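## Task

Push E3 down and hold it at least most of its travel while sounding, in sequence, G4, F#4 and then E4; E3 may be released only after that. The keyboard spans C3 at the player's left end to C5 at the player's right end. A key counts as played once it is mostly depressed, with no confirmation given. The attempt fails on any wrong key, any note played a second time, two keys sounding in the same moment, or anything played after E4. A state that lasts only because the robot is still holding it at the end is not counted.

## Robot and tools

Robot. Two arms, left_arm and right_arm, face each other across a table. Each ends in an identical five-finger right hand (not mirrored), so every hand number and axis means the same on both. Keys are pressed with fingertips; a long chord-style hold on the bass key while the other hand plays the melody is the natural plan.

World frame. Shared by both arms: origin on the table surface halfway between the two arm bases, z up, table top at z = 0, left_arm's base on the +y side. The names left and right do not refer to image sides. Reported positions are in metres, orientations as quaternions wxyz, velocities in m/s and rad/s; printed positions get less exact at long reach.

Hand point. A point fixed to the palm, 0.05 m in front of it, where index pad and thumb tip meet in a pinch. Its own axes: +z along the straightened fingers (fingertips 0.06 to 0.07 m beyond the point), +y out of the palm, +x across the palm toward the little finger. A wrist bracket on the little-finger side juts 0.03 m past the point along +y and 0.11 m across; it can strike keys or the other arm.

The 28-number row (used by execute_actions rows and by move's target). One flat list covering both arms: first left_arm dx, dy, dz, rx, ry, rz, then left_gripper little, ring, middle, index, thumb_bend, thumb_turn, force_limit, speed; then the same fourteen for right_arm and right_gripper. All values lie in -1 to 1, and all 28 are needed even if one arm should stay put.
- dx to rz are an offset, not an absolute pose. They are measured in the hand point's own axes from its pose in the most recent result that reported it (or, before any such result in the scene and for later calls within one reply, from where it is when the action begins). 1.0 equals 0.6 m of travel or 180 degrees; rx, ry, rz form a single rotation vector. Every row in one action is counted from that same base, not chained. All zeros therefore drives the hand back to the base pose; it is not a pause.
- Finger values are absolute targets: +1 straight/open, -1 fully curled. thumb_bend +1 straight, -1 bent; thumb_turn +1 alongside the palm, -1 across in front of it. A pinch is roughly index -0.22, thumb_bend -0.75, thumb_turn -0.57.
- force_limit maps -1..+1 linearly to about 0..10 N at the fingertip (0..15 N for both thumb motors); it limits closing only. speed maps -1..+1 to near zero..full (whole finger travel 0.6 s at full).
- No value means unchanged: to keep a hand as is, resend its last carried-out eight numbers, or, if none yet, its hand_measured six plus hand_force_limit and hand_speed.

Tools.
- execute_actions {actions, pictures}: an empty list just reports state; one action {rows: up to 15 rows, steps up to 15} runs at 1/30 s per step, repeating the final row if rows run out; {steps: n} alone waits up to 300 steps counted from the previous result, including reply time.
- move {target, speed, stop_force}: straight-line path for each hand point toward its offset target, all arms finishing together in 0.5 to 10 s. speed is m/s, 0.002 to 0.5 (default 0.25), turning capped at twice that in rad/s. stop_force, 9 to 40 N for both arms, ends an arm's path when its wrist sensor feels that much added push against the motion; that arm then backs off two steps and holds. It is unreliable if the hand also rotates, and should be omitted when lifting off something being pressed. The result adds a move: line with the ending per arm (done, off_target, moving, held, contact, fault) and limits such as paced (pose clipped) or held (some steps blocked), plus each hand point's remaining distance.
- wait {seconds 0 to 10}: lets time pass, sends nothing new.
- zoom_image {camera, region [x0,y0,x1,y1] in pixels, max 504x504}: cameras cam_high, cam_low, cam_left_wrist, cam_right_wrist, each 504x504.
- show_instructions: shows the reference pages. finished_scene {scene}: ends and grades the current scene (1 or 2); irreversible.

Motion limits. Each step the commanded pose is clipped to within 100 mm and 16 degrees of the measured pose; arm motion trails commands by about 0.17 s, so large moves may land short: check the reported pose and send the remainder. Position wins over orientation when both cannot be met.

Result lines. The state line lists each arm's pose and velocities; Hand target shows where the controller is steering; hand_measured, hand_stopped_by (moving, target, force, stalled, fault) and hand_load_n list six motor values in row order. Wrist force/torque are in the end effector's axes, noisy (offset up to ~4 N) and saturate near 50 N. HELD or pose unreachable means part of a command was not sent. MOTOR HOT warns of heating; an OVER-TEMPERATURE FAULT brakes the arm.

Cautions. Arms are stiff: a target even slightly beyond a firm surface can trip a fault, which freezes that arm for 10 s (joint torque at its limit, or 150 N outside force). Approach keys slowly, with small overshoot or stop_force. Press only one melody key at a time, release fully before the next, never strike a key twice or a neighbour by accident, and keep the bass key down throughout. Keep the arms from colliding or pressing on each other. Knocking anything off the table fails the scene.

Each tool is called after "Emit:" as name([rows], argument=value, ...), one row to a line, values as JSON.

## Session

Emit:
execute_actions(actions=[])

Scene clock: 0.00 s of 6000.00 s.
left_arm: end_effector_position=(+0.3017, +0.4777, +0.4840) hand_measured=(+1.000, +1.000, +1.000, +1.000, +1.000, +1.000) hand_load_n=(+0.0, +0.0, +0.0, +0.0, +0.0, +0.0) hand_stopped_by=(target, target, target, target, target, target) hand_force_limit=0.00 hand_speed=-0.80 end_effector_quat_wxyz=(-0.001, +0.333, +0.943, -0.000) end_effector_velocity=(-0.000, +0.001, +0.000) end_effector_angular_velocity=(+0.001, +0.001, +0.001) | right_arm: end_effector_position=(+0.0847, -0.2688, +0.4853) hand_measured=(+1.000, +1.000, +1.000, +1.000, +1.000, +1.000) hand_load_n=(+0.0, +0.0, +0.0, +0.0, +0.0, +0.0) hand_stopped_by=(target, target, target, target, target, target) hand_force_limit=0.00 hand_speed=-0.80 end_effector_quat_wxyz=(+0.024, -0.353, +0.935, +0.002) end_effector_velocity=(+0.000, +0.000, -0.001) end_effector_angular_velocity=(-0.001, +0.002, +0.000)
Joint positions: left_arm=[ 0.546 -1.714  1.319  1.968  1.573 -1.898] | right_arm=[-1.181 -1.747  1.331  1.939  1.57  -1.881]
Joint velocities: left_arm=[ 0.001 -0.    -0.     0.001  0.    -0.   ] | right_arm=[ 0.     0.001  0.002 -0.     0.    -0.   ]
Joint torques (N m, as the arm reports them, + toward a larger angle): no reading
Motor temperatures (°C, as the motors report them): left_arm=[28 26 27 30 34 33] | right_arm=[24 25 26 30 34 35]
Wrist force (N, on the end effector, along its own x y z axes, offset not removed): no reading
Wrist torque (N m, same axes, about the end effector's origin, offset not removed): no reading
Hand target (left_arm): +0.302, +0.478, +0.484; -0.001, +0.333, +0.943, -0.000
Hand target (right_arm): +0.085, -0.269, +0.485; +0.024, -0.353, +0.935, +0.002
camera_calibration (this result's frames):
cam_left_wrist: T_world_to_cam=[[0.709259, 0.70463, -0.0211878, -0.539043], [0.585169, -0.571722, 0.575075, -0.190936], [0.393101, -0.420275, -0.817826, 0.609501], [0, 0, 0, 1]] pos_world=[0.254455, 0.526821, 0.596847]
cam_right_wrist: T_world_to_cam=[[-0.539316, 0.842078, 0.00663128, 0.269285], [0.679958, 0.430812, 0.593344, -0.23031], [0.496785, 0.324509, -0.804921, 0.565965], [0, 0, 0, 1]] pos_world=[0.0206676, -0.311199, 0.590425]

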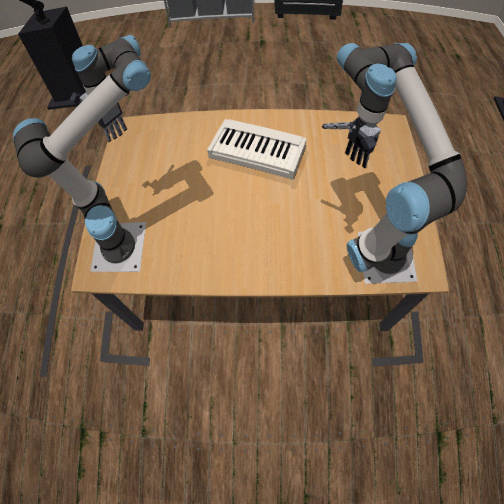

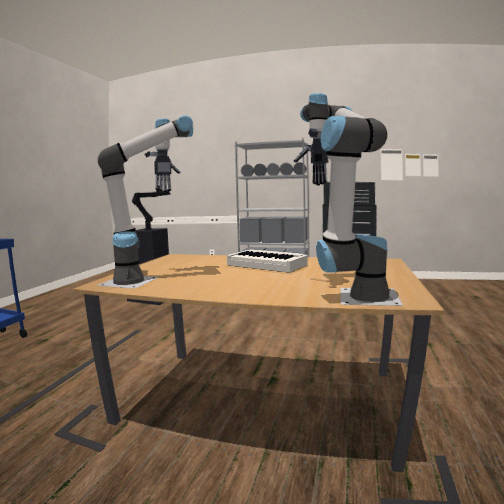

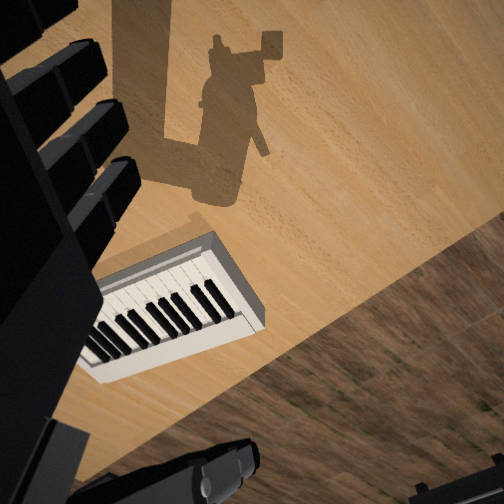

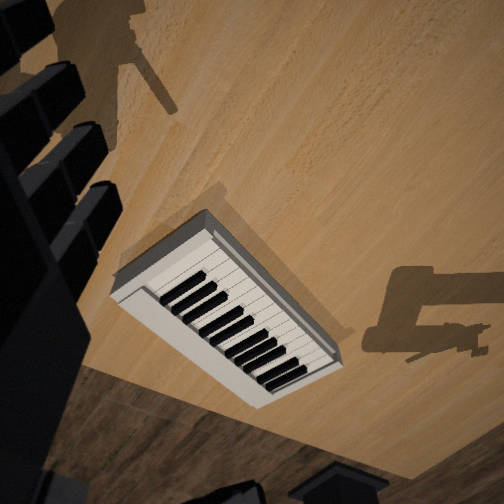

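Emit:
zoom_image(camera="cam_right_wrist", region=[100, 180, 352, 432])

Emit:
zoom_image(camera="cam_high", region=[195, 90, 321, 216])

Emit:
zoom_image(camera="cam_left_wrist", region=[70, 200, 280, 410])

Region (100, 180, 352, 432) of cam_right_wrist's 504x504 image, scaled by 2.000, with more detail than that image has.

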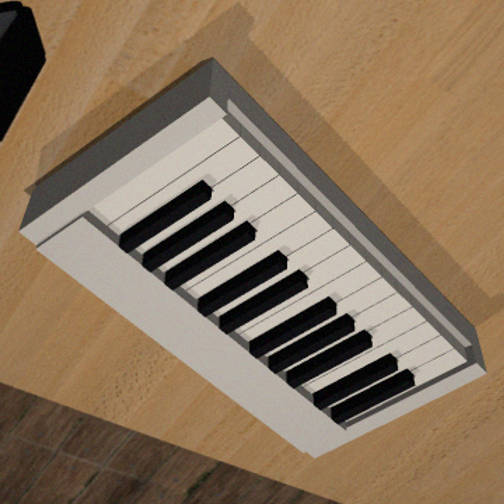

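Region (195, 90, 321, 216) of cam_high's 504x504 image, scaled by 4.000, with more detail than that image has.

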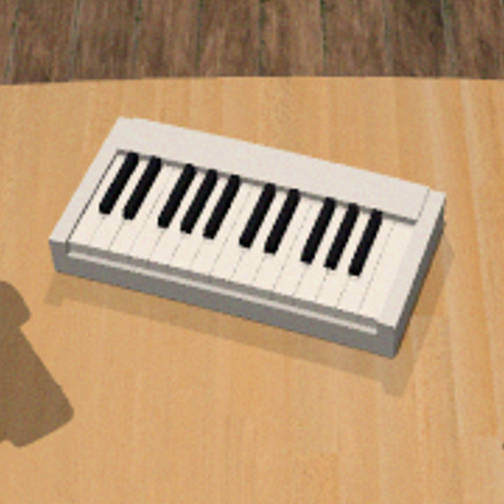

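Region (70, 200, 280, 410) of cam_left_wrist's 504x504 image, scaled by 2.400, with more detail than that image has.

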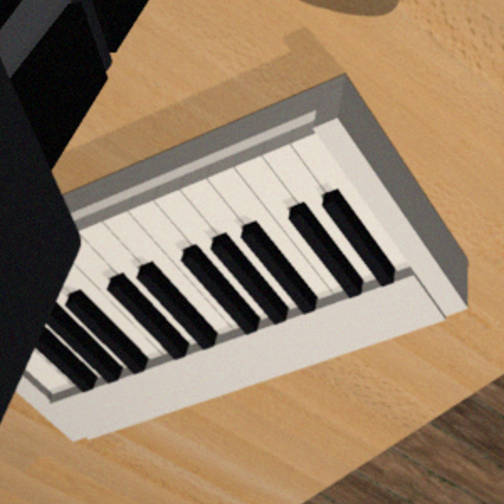

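Emit:
zoom_image(camera="cam_right_wrist", region=[170, 200, 296, 326])

Emit:
zoom_image(camera="cam_right_wrist", region=[230, 280, 356, 406])

Emit:
zoom_image(camera="cam_left_wrist", region=[150, 225, 276, 351])

Emit:
zoom_image(camera="cam_left_wrist", region=[75, 265, 201, 391])

Region (170, 200, 296, 326) of cam_right_wrist's 504x504 image, scaled by 4.000, with more detail than that image has.

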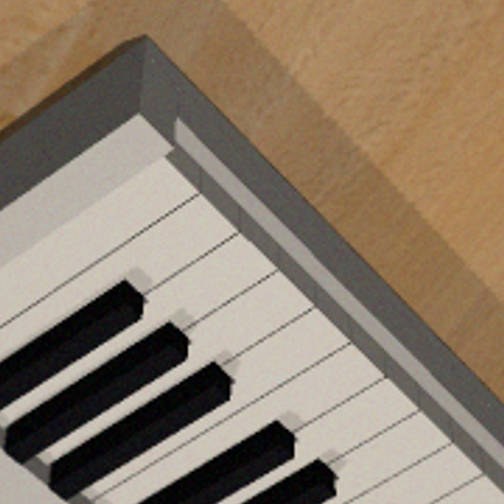

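Region (230, 280, 356, 406) of cam_right_wrist's 504x504 image, scaled by 4.000, with more detail than that image has.

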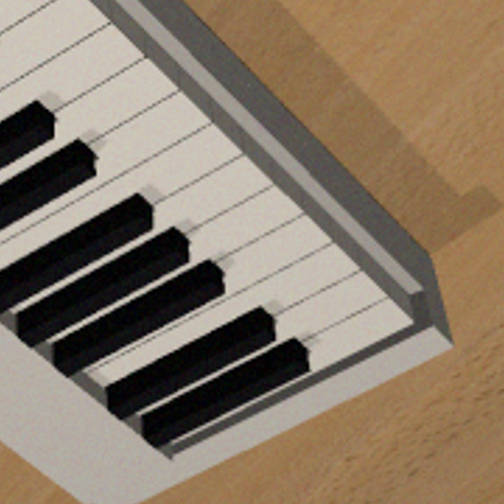

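Region (150, 225, 276, 351) of cam_left_wrist's 504x504 image, scaled by 4.000, with more detail than that image has.

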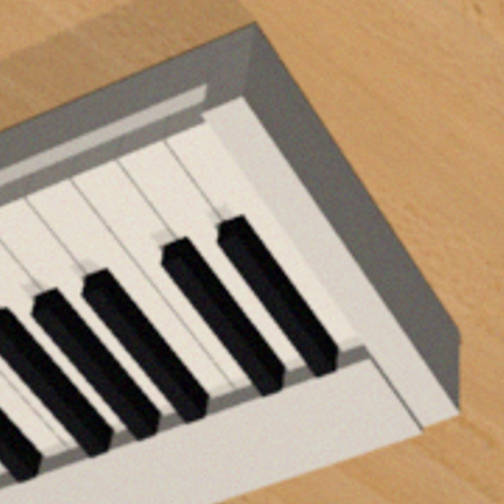

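Region (75, 265, 201, 391) of cam_left_wrist's 504x504 image, scaled by 4.000, with more detail than that image has.

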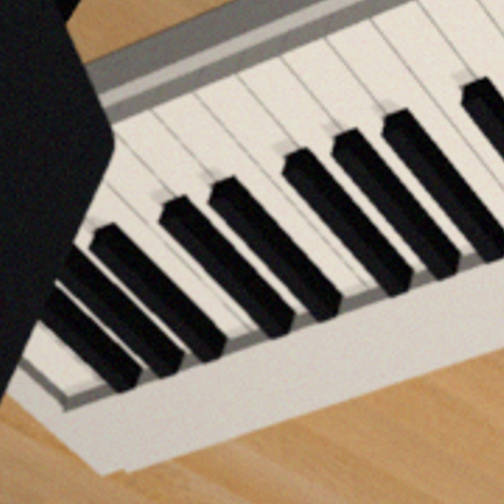

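Emit:
move(target=[-0.5372,-0.27766,0.65584,0.2753,-0.23263,-0.40158,-1,-1,-1,0.4,1,1,0,0.3, -0.51474,-0.06829,0.68437,0.30559,-0.11922,-0.23219,-1,-1,-1,0.4,1,1,0,0.3], speed=0.35)

Emit:
zoom_image(camera="cam_right_wrist", region=[180, 60, 380, 260])

Emit:
zoom_image(camera="cam_left_wrist", region=[190, 40, 390, 240])

Scene clock: 123.13 s of 6000.00 s.
left_arm: end_effector_position=(+0.4472, +0.1461, +0.0903) hand_measured=(-1.000, -1.000, -1.000, +0.400, +1.000, +1.000) hand_load_n=(+0.0, +0.0, +0.0, +0.0, +0.0, +0.0) hand_stopped_by=(target, target, target, target, target, target) hand_force_limit=0.00 hand_speed=0.30 end_effector_quat_wxyz=(-0.177, +0.307, -0.810, +0.468) end_effector_velocity=(+0.001, -0.001, -0.001) end_effector_angular_velocity=(-0.003, -0.002, +0.005) | right_arm: end_effector_position=(+0.3610, -0.0868, +0.0903) hand_measured=(-1.000, -1.000, -1.000, +0.400, +1.000, +1.000) hand_load_n=(+0.0, +0.0, +0.0, +0.0, +0.0, +0.0) hand_stopped_by=(target, target, target, target, target, target) hand_force_limit=0.00 hand_speed=0.30 end_effector_quat_wxyz=(+0.342, -0.592, +0.632, -0.365) end_effector_velocity=(+0.001, +0.001, -0.000) end_effector_angular_velocity=(+0.002, -0.006, +0.005)
Joint positions: left_arm=[ 0.42  -1.324  1.925 -0.059  1.325 -3.287] | right_arm=[-0.74  -1.113  1.66   0.213  2.329 -2.563]
Joint velocities: left_arm=[-0.002  0.004  0.001 -0.008 -0.006 -0.003] | right_arm=[-0.001  0.     0.002 -0.013 -0.002 -0.008]
Joint torques (N m, as the arm reports them, + toward a larger angle): left_arm=[ -7.52 -18.38  -2.63  -2.82  -1.78  -2.18] | right_arm=[-14.11 -29.6  -10.76  -1.01  -1.4   -2.57]
Motor temperatures (°C, as the motors report them): left_arm=[28 26 27 30 34 33] | right_arm=[24 25 26 30 34 35]
Wrist force (N, on the end effector, along its own x y z axes, offset not removed): left_arm=[0.8 -0.5 0.3] | right_arm=[2.2 2.6 1.0]
Wrist torque (N m, same axes, about the end effector's origin, offset not removed): left_arm=[-0.08 -0.46 -0.07] | right_arm=[0.29 -0.48 0.05]
Hand target (left_arm): +0.447, +0.146, +0.090; +0.177, -0.307, +0.810, -0.468
Hand target (right_arm): +0.361, -0.087, +0.090; -0.342, +0.592, -0.632, +0.365
Off the commanded pose (left_arm): 0.000 m, 0 deg.
Off the commanded pose (right_arm): 0.001 m, 0 deg.
After step 90, 117.00 s passed at rest.
move: done
camera_calibration (this result's frames):
cam_left_wrist: T_world_to_cam=[[-0.235381, 0.432632, -0.870302, 0.121965], [0.304704, 0.883165, 0.356616, -0.306662], [0.922904, -0.181244, -0.339705, -0.224116], [0, 0, 0, 1]] pos_world=[0.328987, 0.177448, 0.139373]
cam_right_wrist: T_world_to_cam=[[-0.494987, 0.183943, -0.849207, 0.271817], [-0.359865, 0.846176, 0.393045, 0.167294], [0.790876, 0.500152, -0.352652, -0.0800926], [0, 0, 0, 1]] pos_world=[0.258092, -0.1515, 0.13683]

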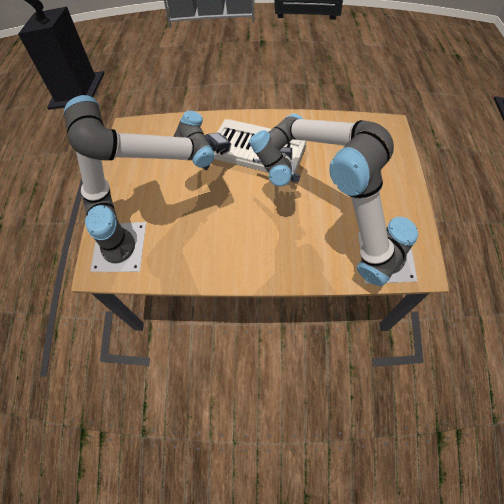

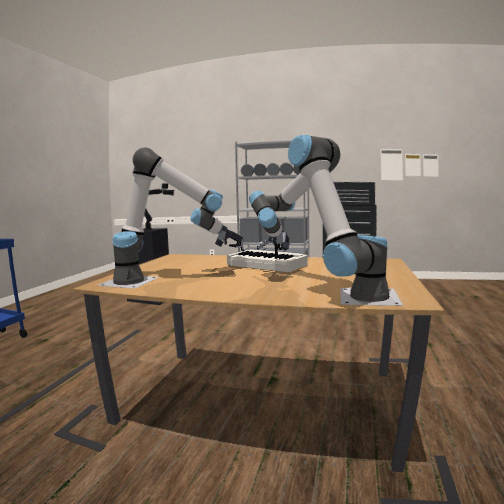

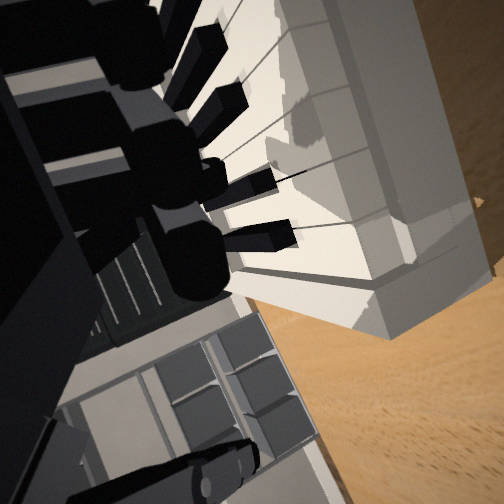

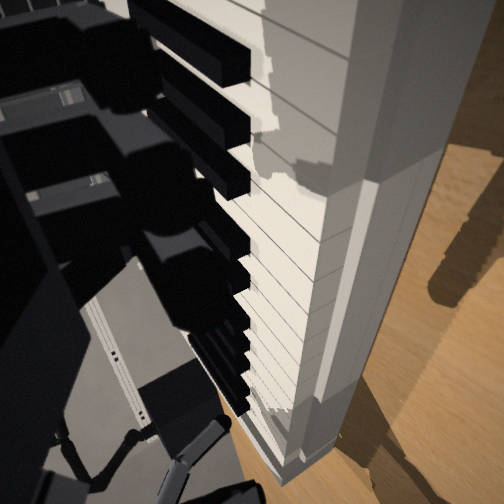

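Region (180, 60, 380, 260) of cam_right_wrist's 504x504 image, scaled by 2.520, with more detail than that image has.

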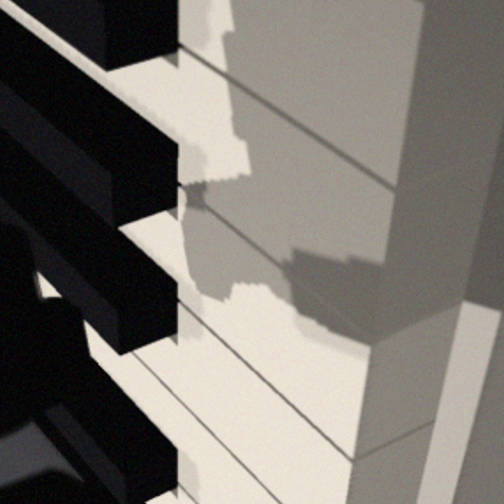

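Region (190, 40, 390, 240) of cam_left_wrist's 504x504 image, scaled by 2.520, with more detail than that image has.

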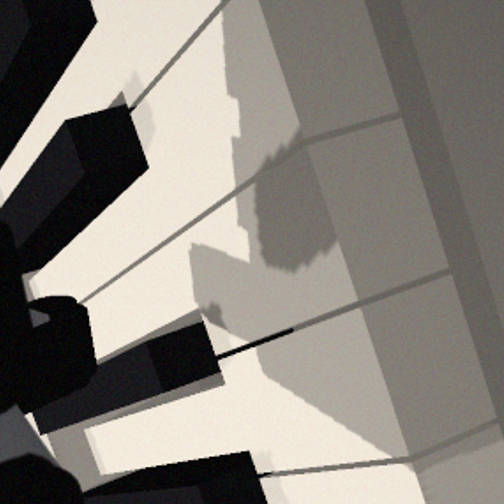

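Emit:
move(target=[0.0128,0.03872,0.01061,0,0,0,-1,-1,-1,0.4,1,1,0,0.3, 0.002,0.0423,0.00606,0,0,0,-1,-1,-1,0.4,1,1,0,0.3], speed=0.05)

Emit:
zoom_image(camera="cam_right_wrist", region=[140, 90, 330, 280])

Emit:
zoom_image(camera="cam_left_wrist", region=[160, 80, 350, 270])

Scene clock: 165.80 s of 6000.00 s.
left_arm: end_effector_position=(+0.4375, +0.1455, +0.0673) hand_measured=(-1.000, -1.000, -1.000, +0.400, +1.000, +1.000) hand_load_n=(+0.0, +0.0, +0.0, +0.0, +0.0, +0.0) hand_stopped_by=(target, target, target, target, target, target) hand_force_limit=0.00 hand_speed=0.30 end_effector_quat_wxyz=(-0.177, +0.307, -0.810, +0.467) end_effector_velocity=(-0.001, -0.000, -0.002) end_effector_angular_velocity=(-0.000, -0.000, -0.000) | right_arm: end_effector_position=(+0.3515, -0.0874, +0.0668) hand_measured=(-1.000, -1.000, -1.000, +0.400, +1.000, +1.000) hand_load_n=(+0.0, +0.0, +0.0, +0.0, +0.0, +0.0) hand_stopped_by=(target, target, target, target, target, target) hand_force_limit=0.00 hand_speed=0.30 end_effector_quat_wxyz=(+0.342, -0.592, +0.632, -0.365) end_effector_velocity=(-0.001, -0.000, -0.003) end_effector_angular_velocity=(-0.001, +0.000, +0.000)
Joint positions: left_arm=[ 0.396 -1.303  1.969 -0.121  1.304 -3.3  ] | right_arm=[-0.725 -1.089  1.696  0.163  2.339 -2.549]
Joint velocities: left_arm=[-0.003  0.002  0.005 -0.007 -0.002 -0.001] | right_arm=[ 0.002  0.003  0.004 -0.005  0.001  0.001]
Joint torques (N m, as the arm reports them, + toward a larger angle): left_arm=[ -7.52 -18.73  -2.14  -2.62  -1.63  -2.09] | right_arm=[ 12.98 -27.77  -8.06  -0.76   3.15   2.45]
Motor temperatures (°C, as the motors report them): left_arm=[28 26 27 30 34 33] | right_arm=[24 25 26 30 34 35]
Wrist force (N, on the end effector, along its own x y z axes, offset not removed): left_arm=[-0.7 -0.6 0.9] | right_arm=[1.0 2.6 0.7]
Wrist torque (N m, same axes, about the end effector's origin, offset not removed): left_arm=[-0.27 -0.10 -0.16] | right_arm=[0.28 -0.35 0.03]
Hand target (left_arm): +0.437, +0.146, +0.067; +0.177, -0.307, +0.810, -0.468
Hand target (right_arm): +0.351, -0.087, +0.066; -0.342, +0.592, -0.632, +0.365
Off the commanded pose (left_arm): 0.000 m, 0 deg.
Off the commanded pose (right_arm): 0.000 m, 0 deg.
After step 90, 38.77 s passed at rest.
move: done
camera_calibration (this result's frames):
cam_left_wrist: T_world_to_cam=[[-0.235392, 0.432648, -0.870291, 0.0998798], [0.304715, 0.883157, 0.356626, -0.295041], [0.922897, -0.181243, -0.339723, -0.223053], [0, 0, 0, 1]] pos_world=[0.319269, 0.176928, 0.116368]
cam_right_wrist: T_world_to_cam=[[-0.494987, 0.183928, -0.84921, 0.247255], [-0.359866, 0.846182, 0.39303, 0.173615], [0.790875, 0.500147, -0.35266, -0.0805914], [0, 0, 0, 1]] pos_world=[0.248604, -0.152079, 0.113315]

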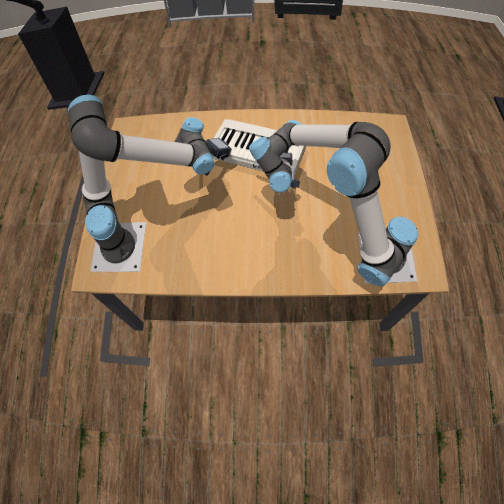

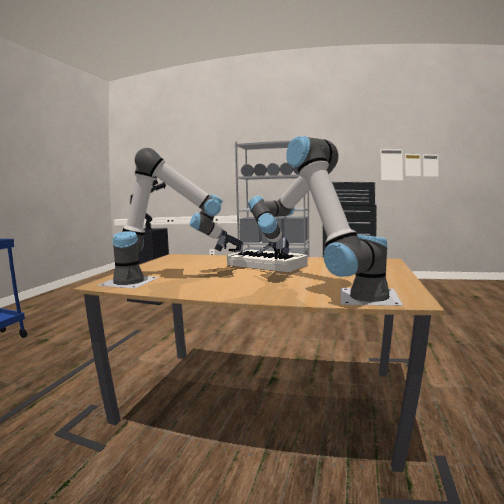

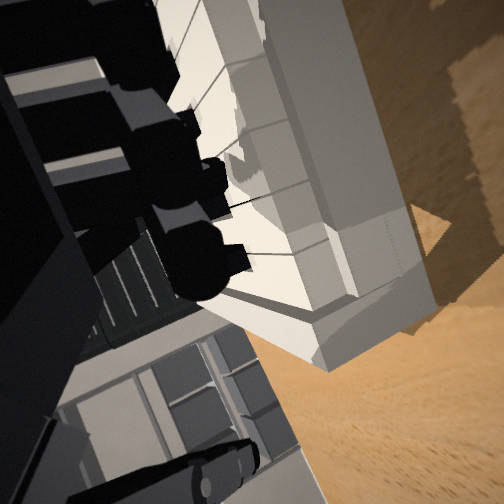

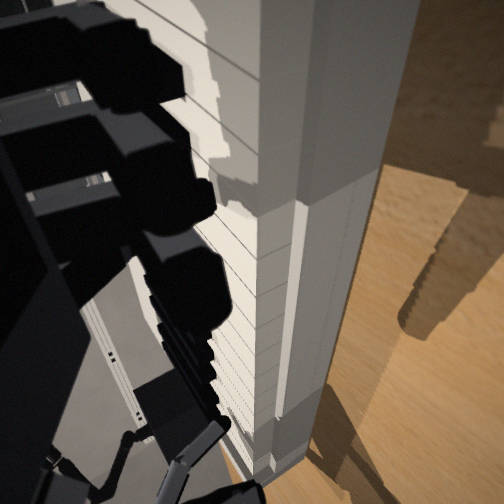

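Region (140, 90, 330, 280) of cam_right_wrist's 504x504 image, scaled by 2.653, with more detail than that image has.

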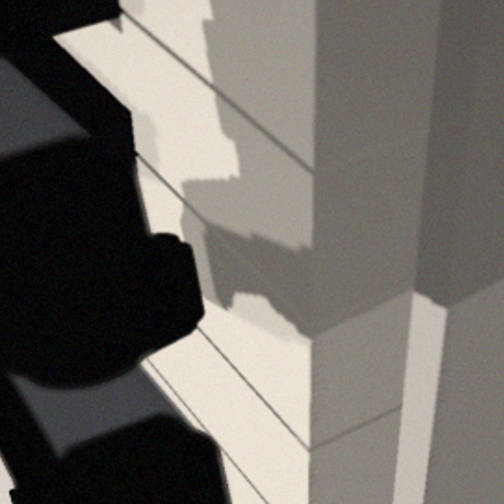

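Region (160, 80, 350, 270) of cam_left_wrist's 504x504 image, scaled by 2.653, with more detail than that image has.

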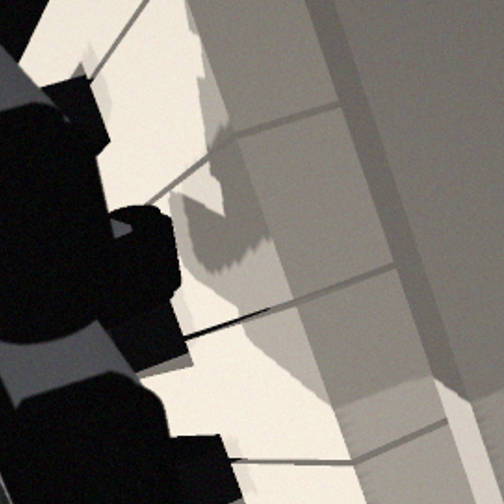

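Emit:
move(target=[0,0.02136,0.01233,0,0,0,-1,-1,-1,0.4,1,1,0,0.3, 0,0.0004,0.00025,0,0,0,-1,-1,-1,0.4,1,1,0,0.3], speed=0.01, stop_force=9)

Emit:
zoom_image(camera="cam_left_wrist", region=[160, 80, 350, 270])

Scene clock: 200.00 s of 6000.00 s.
left_arm: end_effector_position=(+0.4374, +0.1458, +0.0544) hand_measured=(-1.000, -1.000, -1.000, +0.400, +1.000, +1.000) hand_load_n=(+0.0, +0.0, +0.0, +0.5, +0.0, +0.0) hand_stopped_by=(target, target, target, target, target, target) hand_force_limit=0.00 hand_speed=0.30 end_effector_quat_wxyz=(-0.177, +0.307, -0.810, +0.467) end_effector_velocity=(-0.001, +0.000, +0.003) end_effector_angular_velocity=(+0.002, +0.001, -0.001) | right_arm: end_effector_position=(+0.3515, -0.0874, +0.0665) hand_measured=(-1.000, -1.000, -1.000, +0.400, +1.000, +1.000) hand_load_n=(+0.0, +0.0, +0.0, +0.0, +0.0, +0.0) hand_stopped_by=(target, target, target, target, target, target) hand_force_limit=0.00 hand_speed=0.30 end_effector_quat_wxyz=(+0.342, -0.592, +0.632, -0.365) end_effector_velocity=(+0.000, +0.001, +0.001) end_effector_angular_velocity=(+0.001, -0.001, +0.000)
Joint positions: left_arm=[ 0.396 -1.282  1.983 -0.155  1.304 -3.3  ] | right_arm=[-0.725 -1.089  1.696  0.162  2.339 -2.549]
Joint velocities: left_arm=[-0.001 -0.005 -0.003  0.01   0.    -0.   ] | right_arm=[ 0.    -0.    -0.001  0.     0.    -0.   ]
Joint torques (N m, as the arm reports them, + toward a larger angle): left_arm=[  5.42 -32.29 -20.6    3.77   1.88   2.06] | right_arm=[-13.38 -29.38 -22.52  -0.99  -1.53  -2.41]
Motor temperatures (°C, as the motors report them): left_arm=[28 26 27 30 34 33] | right_arm=[24 25 26 30 34 35]
Wrist force (N, on the end effector, along its own x y z axes, offset not removed): left_arm=[3.7 -12.9 -13.1] | right_arm=[3.2 1.9 -0.3]
Wrist torque (N m, same axes, about the end effector's origin, offset not removed): left_arm=[0.56 -0.38 0.01] | right_arm=[0.35 -0.65 0.13]
Hand target (left_arm): +0.437, +0.146, +0.055; +0.177, -0.307, +0.810, -0.468
Hand target (right_arm): +0.352, -0.087, +0.066; -0.342, +0.592, -0.632, +0.365
Off the commanded pose (left_arm): 0.002 m, 0 deg.
Off the commanded pose (right_arm): 0.000 m, 0 deg.
After step 90, 29.57 s passed at rest.
move: contact (left_arm)
camera_calibration (this result's frames):
cam_left_wrist: T_world_to_cam=[[-0.235616, 0.433045, -0.870033, 0.0885021], [0.304767, 0.883002, 0.356965, -0.290582], [0.922823, -0.181051, -0.340027, -0.227281], [0, 0, 0, 1]] pos_world=[0.319152, 0.17711, 0.103446]
cam_right_wrist: T_world_to_cam=[[-0.494988, 0.183927, -0.84921, 0.247018], [-0.359866, 0.846182, 0.393029, 0.17373], [0.790875, 0.500147, -0.352661, -0.0806957], [0, 0, 0, 1]] pos_world=[0.24861, -0.15208, 0.113031]

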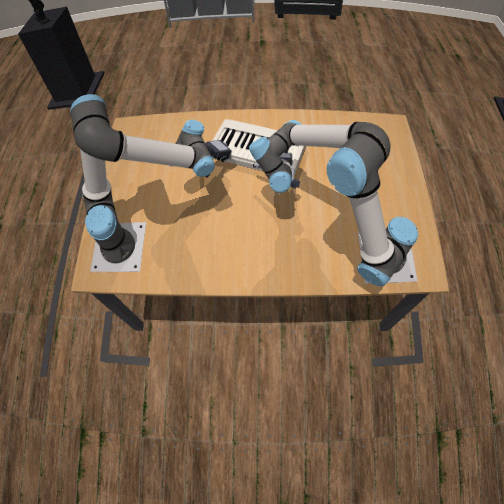

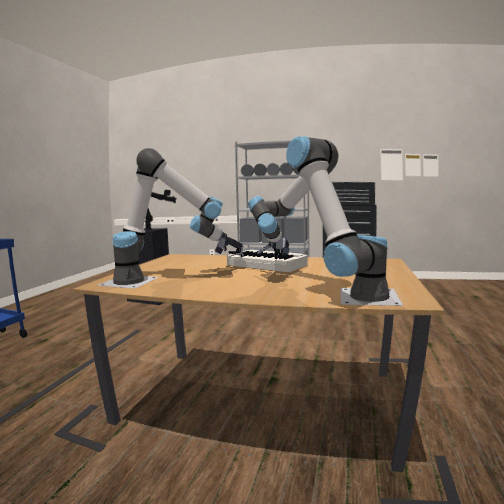

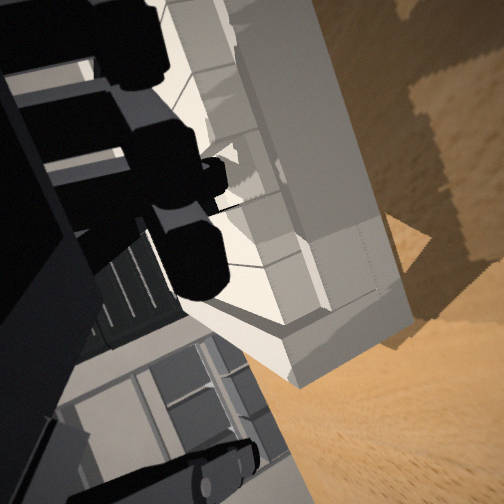

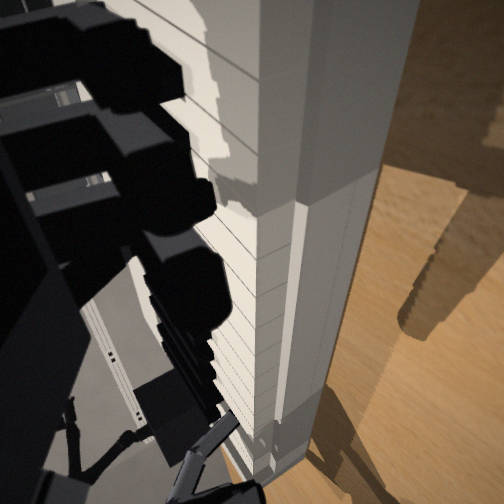

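Region (160, 80, 350, 270) of cam_left_wrist's 504x504 image, scaled by 2.653, with more detail than that image has.

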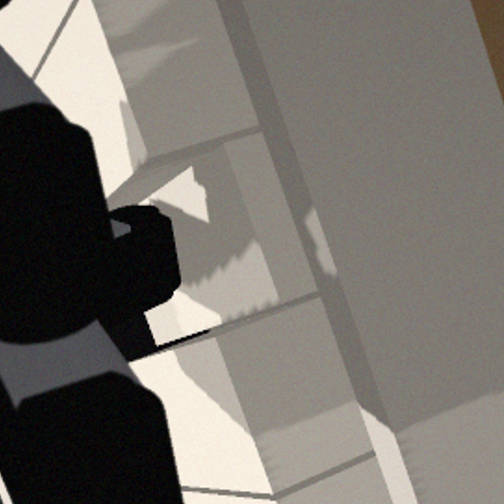

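Emit:
move(target=[0,-0.00072,-0.00042,0,0,0,-1,-1,-1,0.4,1,1,0,0.3, 0,0.02021,0.01167,0,0,0,-1,-1,-1,0.4,1,1,0,0.3], speed=0.01, stop_force=9)

Emit:
zoom_image(camera="cam_right_wrist", region=[140, 90, 330, 280])

Emit:
move(target=[0,0,0,0,0,0,-1,-1,-1,0.4,1,1,0,0.3, 0,-0.03681,-0.02125,0,0,0,-1,-1,-1,0.4,1,1,0,0.3], speed=0.06)

Emit:
move(target=[0,0,0,0,0,0,-1,-1,-1,0.4,1,1,0,0.3, -0.00601,-0.03323,0.06256,0,0,0,-1,-1,-1,0.4,1,1,0,0.3], speed=0.06)

Emit:
zoom_image(camera="cam_right_wrist", region=[140, 90, 330, 280])

Scene clock: 232.23 s of 6000.00 s.
left_arm: end_effector_position=(+0.4374, +0.1457, +0.0549) hand_measured=(-1.000, -1.000, -1.000, +0.400, +1.000, +1.000) hand_load_n=(+0.0, +0.0, +0.0, +0.5, +0.0, +0.0) hand_stopped_by=(target, target, target, target, target, target) hand_force_limit=0.00 hand_speed=0.30 end_effector_quat_wxyz=(-0.177, +0.307, -0.810, +0.467) end_effector_velocity=(-0.000, +0.000, -0.000) end_effector_angular_velocity=(+0.001, +0.000, -0.000) | right_arm: end_effector_position=(+0.3515, -0.0875, +0.0548) hand_measured=(-1.000, -1.000, -1.000, +0.400, +1.000, +1.000) hand_load_n=(+0.0, +0.0, +0.0, +0.5, +0.0, +0.0) hand_stopped_by=(target, target, target, target, target, target) hand_force_limit=0.00 hand_speed=0.30 end_effector_quat_wxyz=(+0.342, -0.592, +0.632, -0.365) end_effector_velocity=(-0.001, -0.001, +0.002) end_effector_angular_velocity=(-0.002, +0.002, -0.000)
Joint positions: left_arm=[ 0.396 -1.283  1.983 -0.154  1.304 -3.3  ] | right_arm=[-0.725 -1.073  1.707  0.136  2.339 -2.549]
Joint velocities: left_arm=[-0.     0.     0.     0.001  0.    -0.   ] | right_arm=[ 0.    -0.005 -0.001  0.008 -0.     0.   ]
Joint torques (N m, as the arm reports them, + toward a larger angle): left_arm=[ -2.04 -36.98   0.59   3.37   1.4    0.68] | right_arm=[ -6.42 -37.54 -17.84   3.4   -0.59   0.96]
Motor temperatures (°C, as the motors report them): left_arm=[28 26 27 30 34 33] | right_arm=[24 25 26 30 34 35]
Wrist force (N, on the end effector, along its own x y z axes, offset not removed): left_arm=[1.7 -5.1 -5.9] | right_arm=[0.1 -8.1 -10.8]
Wrist torque (N m, same axes, about the end effector's origin, offset not removed): left_arm=[0.35 -0.08 -0.11] | right_arm=[0.96 -0.34 -0.03]
Hand target (left_arm): +0.437, +0.146, +0.055; +0.177, -0.307, +0.810, -0.467
Hand target (right_arm): +0.352, -0.087, +0.055; -0.342, +0.592, -0.632, +0.365
Off the commanded pose (left_arm): 0.000 m, 0 deg.
Off the commanded pose (right_arm): 0.002 m, 0 deg.
After step 90, 27.67 s passed at rest.
move: contact (right_arm)
camera_calibration (this result's frames):
cam_left_wrist: T_world_to_cam=[[-0.235632, 0.432989, -0.870056, 0.0889703], [0.304768, 0.883026, 0.356905, -0.290744], [0.922818, -0.181067, -0.340031, -0.227103], [0, 0, 0, 1]] pos_world=[0.319148, 0.17709, 0.103955]
cam_right_wrist: T_world_to_cam=[[-0.495128, 0.183761, -0.849164, 0.237079], [-0.359801, 0.846259, 0.392924, 0.178364], [0.790817, 0.500078, -0.352889, -0.0847291], [0, 0, 0, 1]] pos_world=[0.248565, -0.152137, 0.101335]

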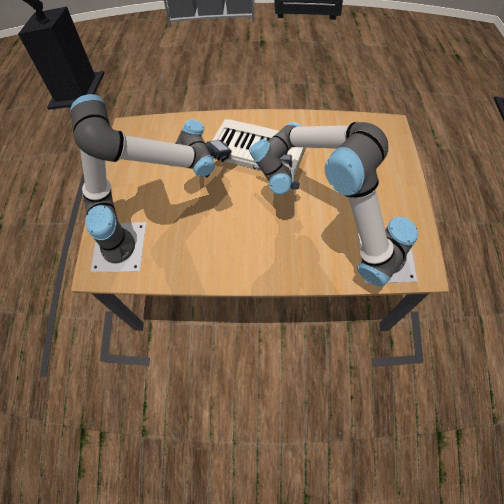

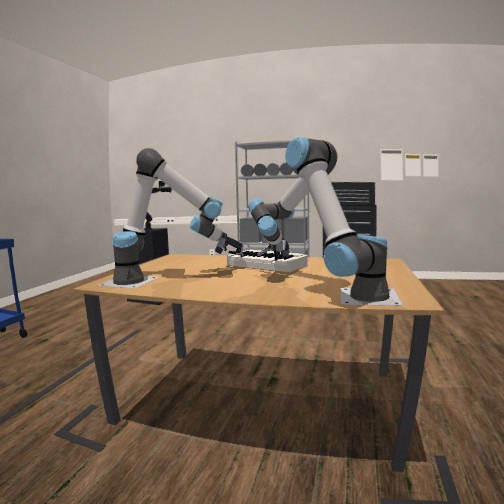

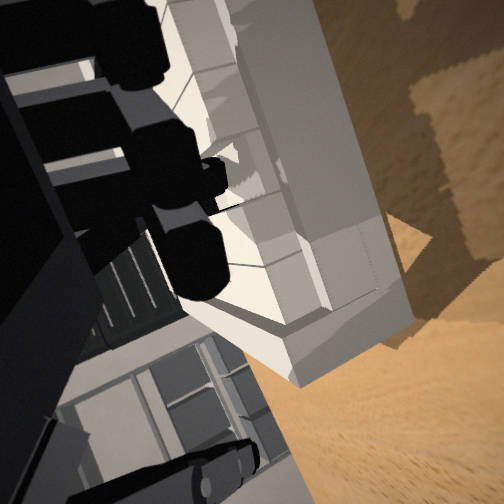

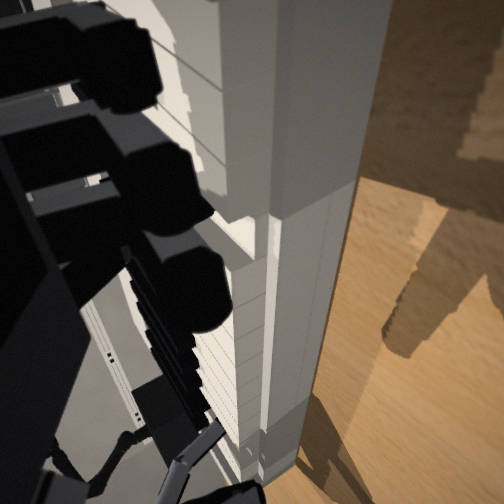

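Region (140, 90, 330, 280) of cam_right_wrist's 504x504 image, scaled by 2.653, with more detail than that image has.

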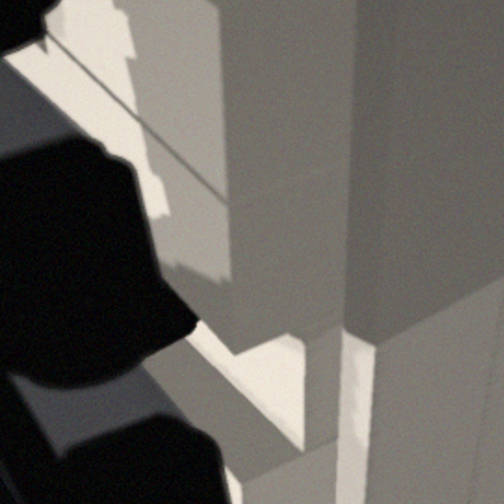

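Scene clock: 233.10 s of 6000.00 s.
left_arm: end_effector_position=(+0.4374, +0.1457, +0.0549) hand_measured=(-1.000, -1.000, -1.000, +0.400, +1.000, +1.000) hand_load_n=(+0.0, +0.0, +0.0, +0.5, +0.0, +0.0) hand_stopped_by=(target, target, target, target, target, target) hand_force_limit=0.00 hand_speed=0.30 end_effector_quat_wxyz=(-0.177, +0.307, -0.810, +0.467) end_effector_velocity=(+0.000, -0.000, +0.000) end_effector_angular_velocity=(-0.001, -0.000, +0.000) | right_arm: end_effector_position=(+0.3515, -0.0875, +0.0800) hand_measured=(-1.000, -1.000, -1.000, +0.400, +1.000, +1.000) hand_load_n=(+0.0, +0.0, +0.0, +0.0, +0.0, +0.0) hand_stopped_by=(target, target, target, target, target, target) hand_force_limit=0.00 hand_speed=0.30 end_effector_quat_wxyz=(+0.342, -0.593, +0.632, -0.365) end_effector_velocity=(-0.000, -0.000, +0.002) end_effector_angular_velocity=(-0.002, +0.001, +0.000)
Joint positions: left_arm=[ 0.396 -1.283  1.983 -0.154  1.304 -3.3  ] | right_arm=[-0.725 -1.107  1.683  0.193  2.339 -2.549]
Joint velocities: left_arm=[-0.     0.    -0.    -0.001 -0.    -0.   ] | right_arm=[-0.    -0.002 -0.003  0.007 -0.    -0.001]
Joint torques (N m, as the arm reports them, + toward a larger angle): left_arm=[ -3.24 -33.64   1.28   3.01   1.44   0.96] | right_arm=[-12.03 -45.88 -22.96   2.48  -1.29   1.88]
Motor temperatures (°C, as the motors report them): left_arm=[28 26 27 30 34 33] | right_arm=[24 25 26 30 34 35]
Wrist force (N, on the end effector, along its own x y z axes, offset not removed): left_arm=[3.2 -6.7 -5.4] | right_arm=[1.9 2.6 1.1]
Wrist torque (N m, same axes, about the end effector's origin, offset not removed): left_arm=[0.21 -0.39 0.05] | right_arm=[0.30 -0.47 0.07]
Hand target (left_arm): +0.437, +0.146, +0.055; +0.177, -0.307, +0.810, -0.467
Hand target (right_arm): +0.351, -0.087, +0.080; -0.342, +0.592, -0.632, +0.365
Off the commanded pose (left_arm): 0.000 m, 0 deg.
Off the commanded pose (right_arm): 0.000 m, 0 deg.
move: done
camera_calibration (this result's frames):
cam_left_wrist: T_world_to_cam=[[-0.23563, 0.432985, -0.870059, 0.0889738], [0.304767, 0.883028, 0.356902, -0.290746], [0.922819, -0.181069, -0.340028, -0.227101], [0, 0, 0, 1]] pos_world=[0.319148, 0.177092, 0.10396]
cam_right_wrist: T_world_to_cam=[[-0.495144, 0.183571, -0.849196, 0.258463], [-0.359915, 0.84627, 0.392795, 0.168536], [0.790755, 0.500128, -0.352955, -0.0758039], [0, 0, 0, 1]] pos_world=[0.248577, -0.152162, 0.12653]

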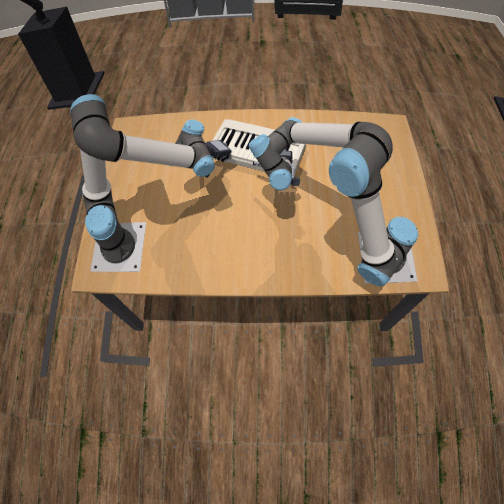

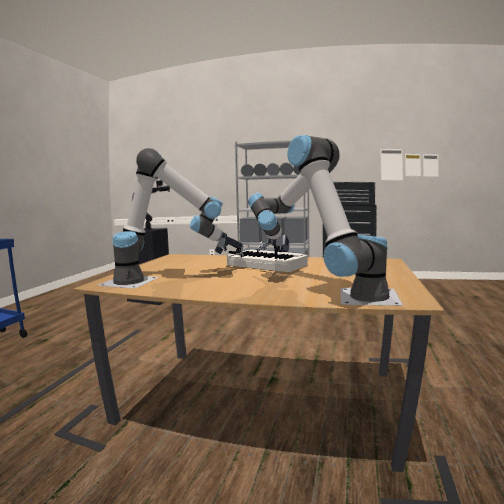

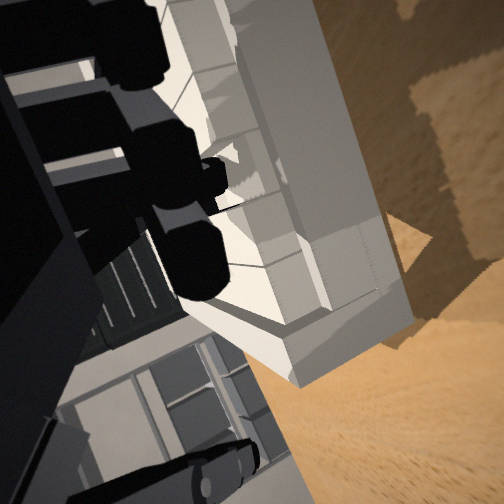

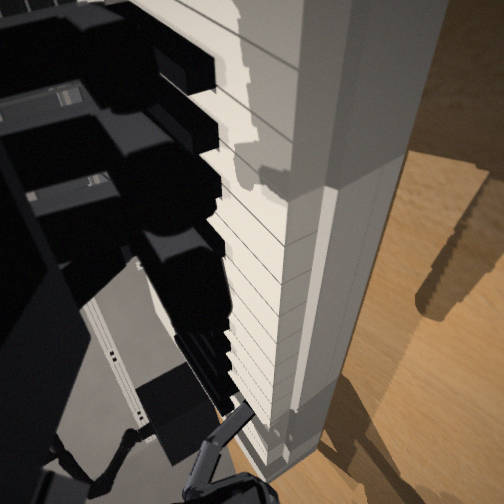

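Scene clock: 234.27 s of 6000.00 s.
left_arm: end_effector_position=(+0.4374, +0.1457, +0.0549) hand_measured=(-1.000, -1.000, -1.000, +0.400, +1.000, +1.000) hand_load_n=(+0.0, +0.0, +0.0, +0.5, +0.0, +0.0) hand_stopped_by=(target, target, target, target, target, target) hand_force_limit=0.00 hand_speed=0.30 end_effector_quat_wxyz=(-0.177, +0.307, -0.810, +0.467) end_effector_velocity=(-0.000, +0.000, -0.000) end_effector_angular_velocity=(+0.001, +0.000, -0.000) | right_arm: end_effector_position=(+0.3938, -0.0866, +0.0784) hand_measured=(-1.000, -1.000, -1.000, +0.400, +1.000, +1.000) hand_load_n=(+0.0, +0.0, +0.0, +0.0, +0.0, +0.0) hand_stopped_by=(target, target, target, target, target, target) hand_force_limit=0.00 hand_speed=0.30 end_effector_quat_wxyz=(+0.342, -0.593, +0.632, -0.365) end_effector_velocity=(+0.002, +0.000, -0.000) end_effector_angular_velocity=(+0.000, +0.000, -0.000)
Joint positions: left_arm=[ 0.396 -1.283  1.983 -0.154  1.304 -3.3  ] | right_arm=[-0.792 -1.074  1.628  0.175  2.29  -2.611]
Joint velocities: left_arm=[-0.  0.  0.  0. -0. -0.] | right_arm=[-0.003  0.002 -0.003 -0.    -0.003 -0.003]
Joint torques (N m, as the arm reports them, + toward a larger angle): left_arm=[ -2.31 -33.72   0.45   3.06   1.44   1.11] | right_arm=[-12.81 -32.06 -24.38  -0.97  -1.52  -2.65]
Motor temperatures (°C, as the motors report them): left_arm=[28 26 27 30 34 33] | right_arm=[24 25 26 30 34 35]
Wrist force (N, on the end effector, along its own x y z axes, offset not removed): left_arm=[2.4 -7.5 -5.5] | right_arm=[1.4 1.5 -1.2]
Wrist torque (N m, same axes, about the end effector's origin, offset not removed): left_arm=[0.18 -0.31 -0.04] | right_arm=[0.33 -0.37 -0.04]
Hand target (left_arm): +0.437, +0.146, +0.055; +0.177, -0.307, +0.810, -0.467
Hand target (right_arm): +0.394, -0.087, +0.078; -0.342, +0.593, -0.632, +0.365
Off the commanded pose (left_arm): 0.000 m, 0 deg.
Off the commanded pose (right_arm): 0.000 m, 0 deg.
move: done
camera_calibration (this result's frames):
cam_left_wrist: T_world_to_cam=[[-0.235631, 0.432985, -0.870059, 0.0889737], [0.304767, 0.883028, 0.356902, -0.290746], [0.922819, -0.181069, -0.340028, -0.227101], [0, 0, 0, 1]] pos_world=[0.319148, 0.177092, 0.103959]
cam_right_wrist: T_world_to_cam=[[-0.495213, 0.183625, -0.849145, 0.277996], [-0.359841, 0.846272, 0.392859, 0.183579], [0.790746, 0.500106, -0.353009, -0.11027], [0, 0, 0, 1]] pos_world=[0.290922, -0.151257, 0.125012]

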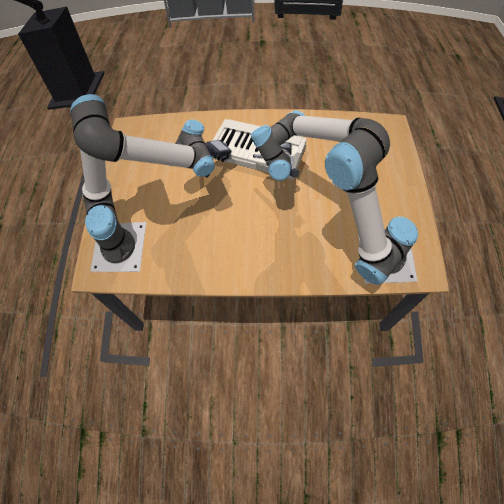

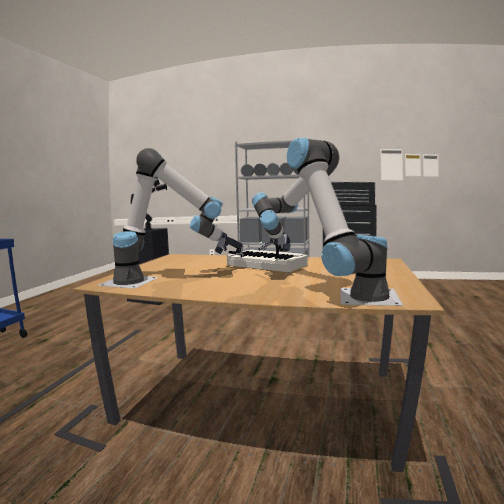

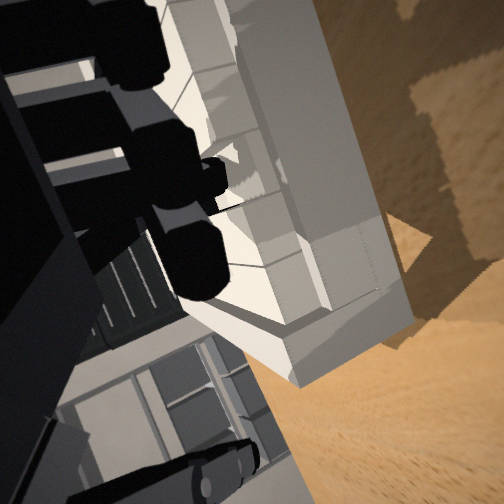

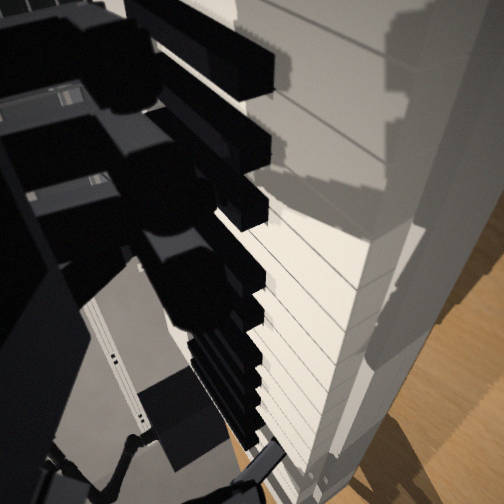

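Region (140, 90, 330, 280) of cam_right_wrist's 504x504 image, scaled by 2.653, with more detail than that image has.

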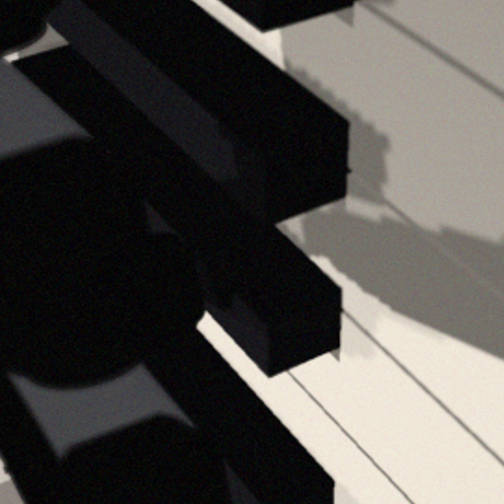

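Emit:
zoom_image(camera="cam_right_wrist", region=[185, 150, 285, 250])

Region (185, 150, 285, 250) of cam_right_wrist's 504x504 image, scaled by 5.040, with more detail than that image has.

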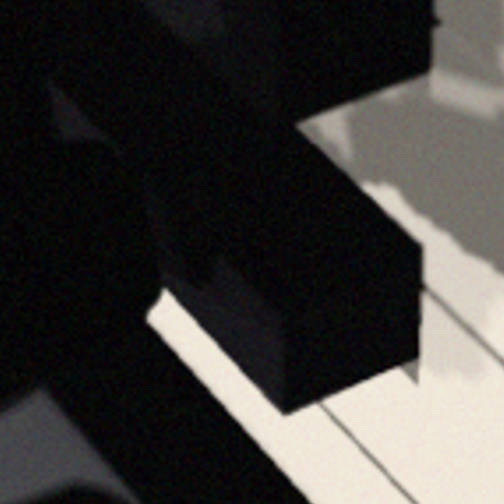

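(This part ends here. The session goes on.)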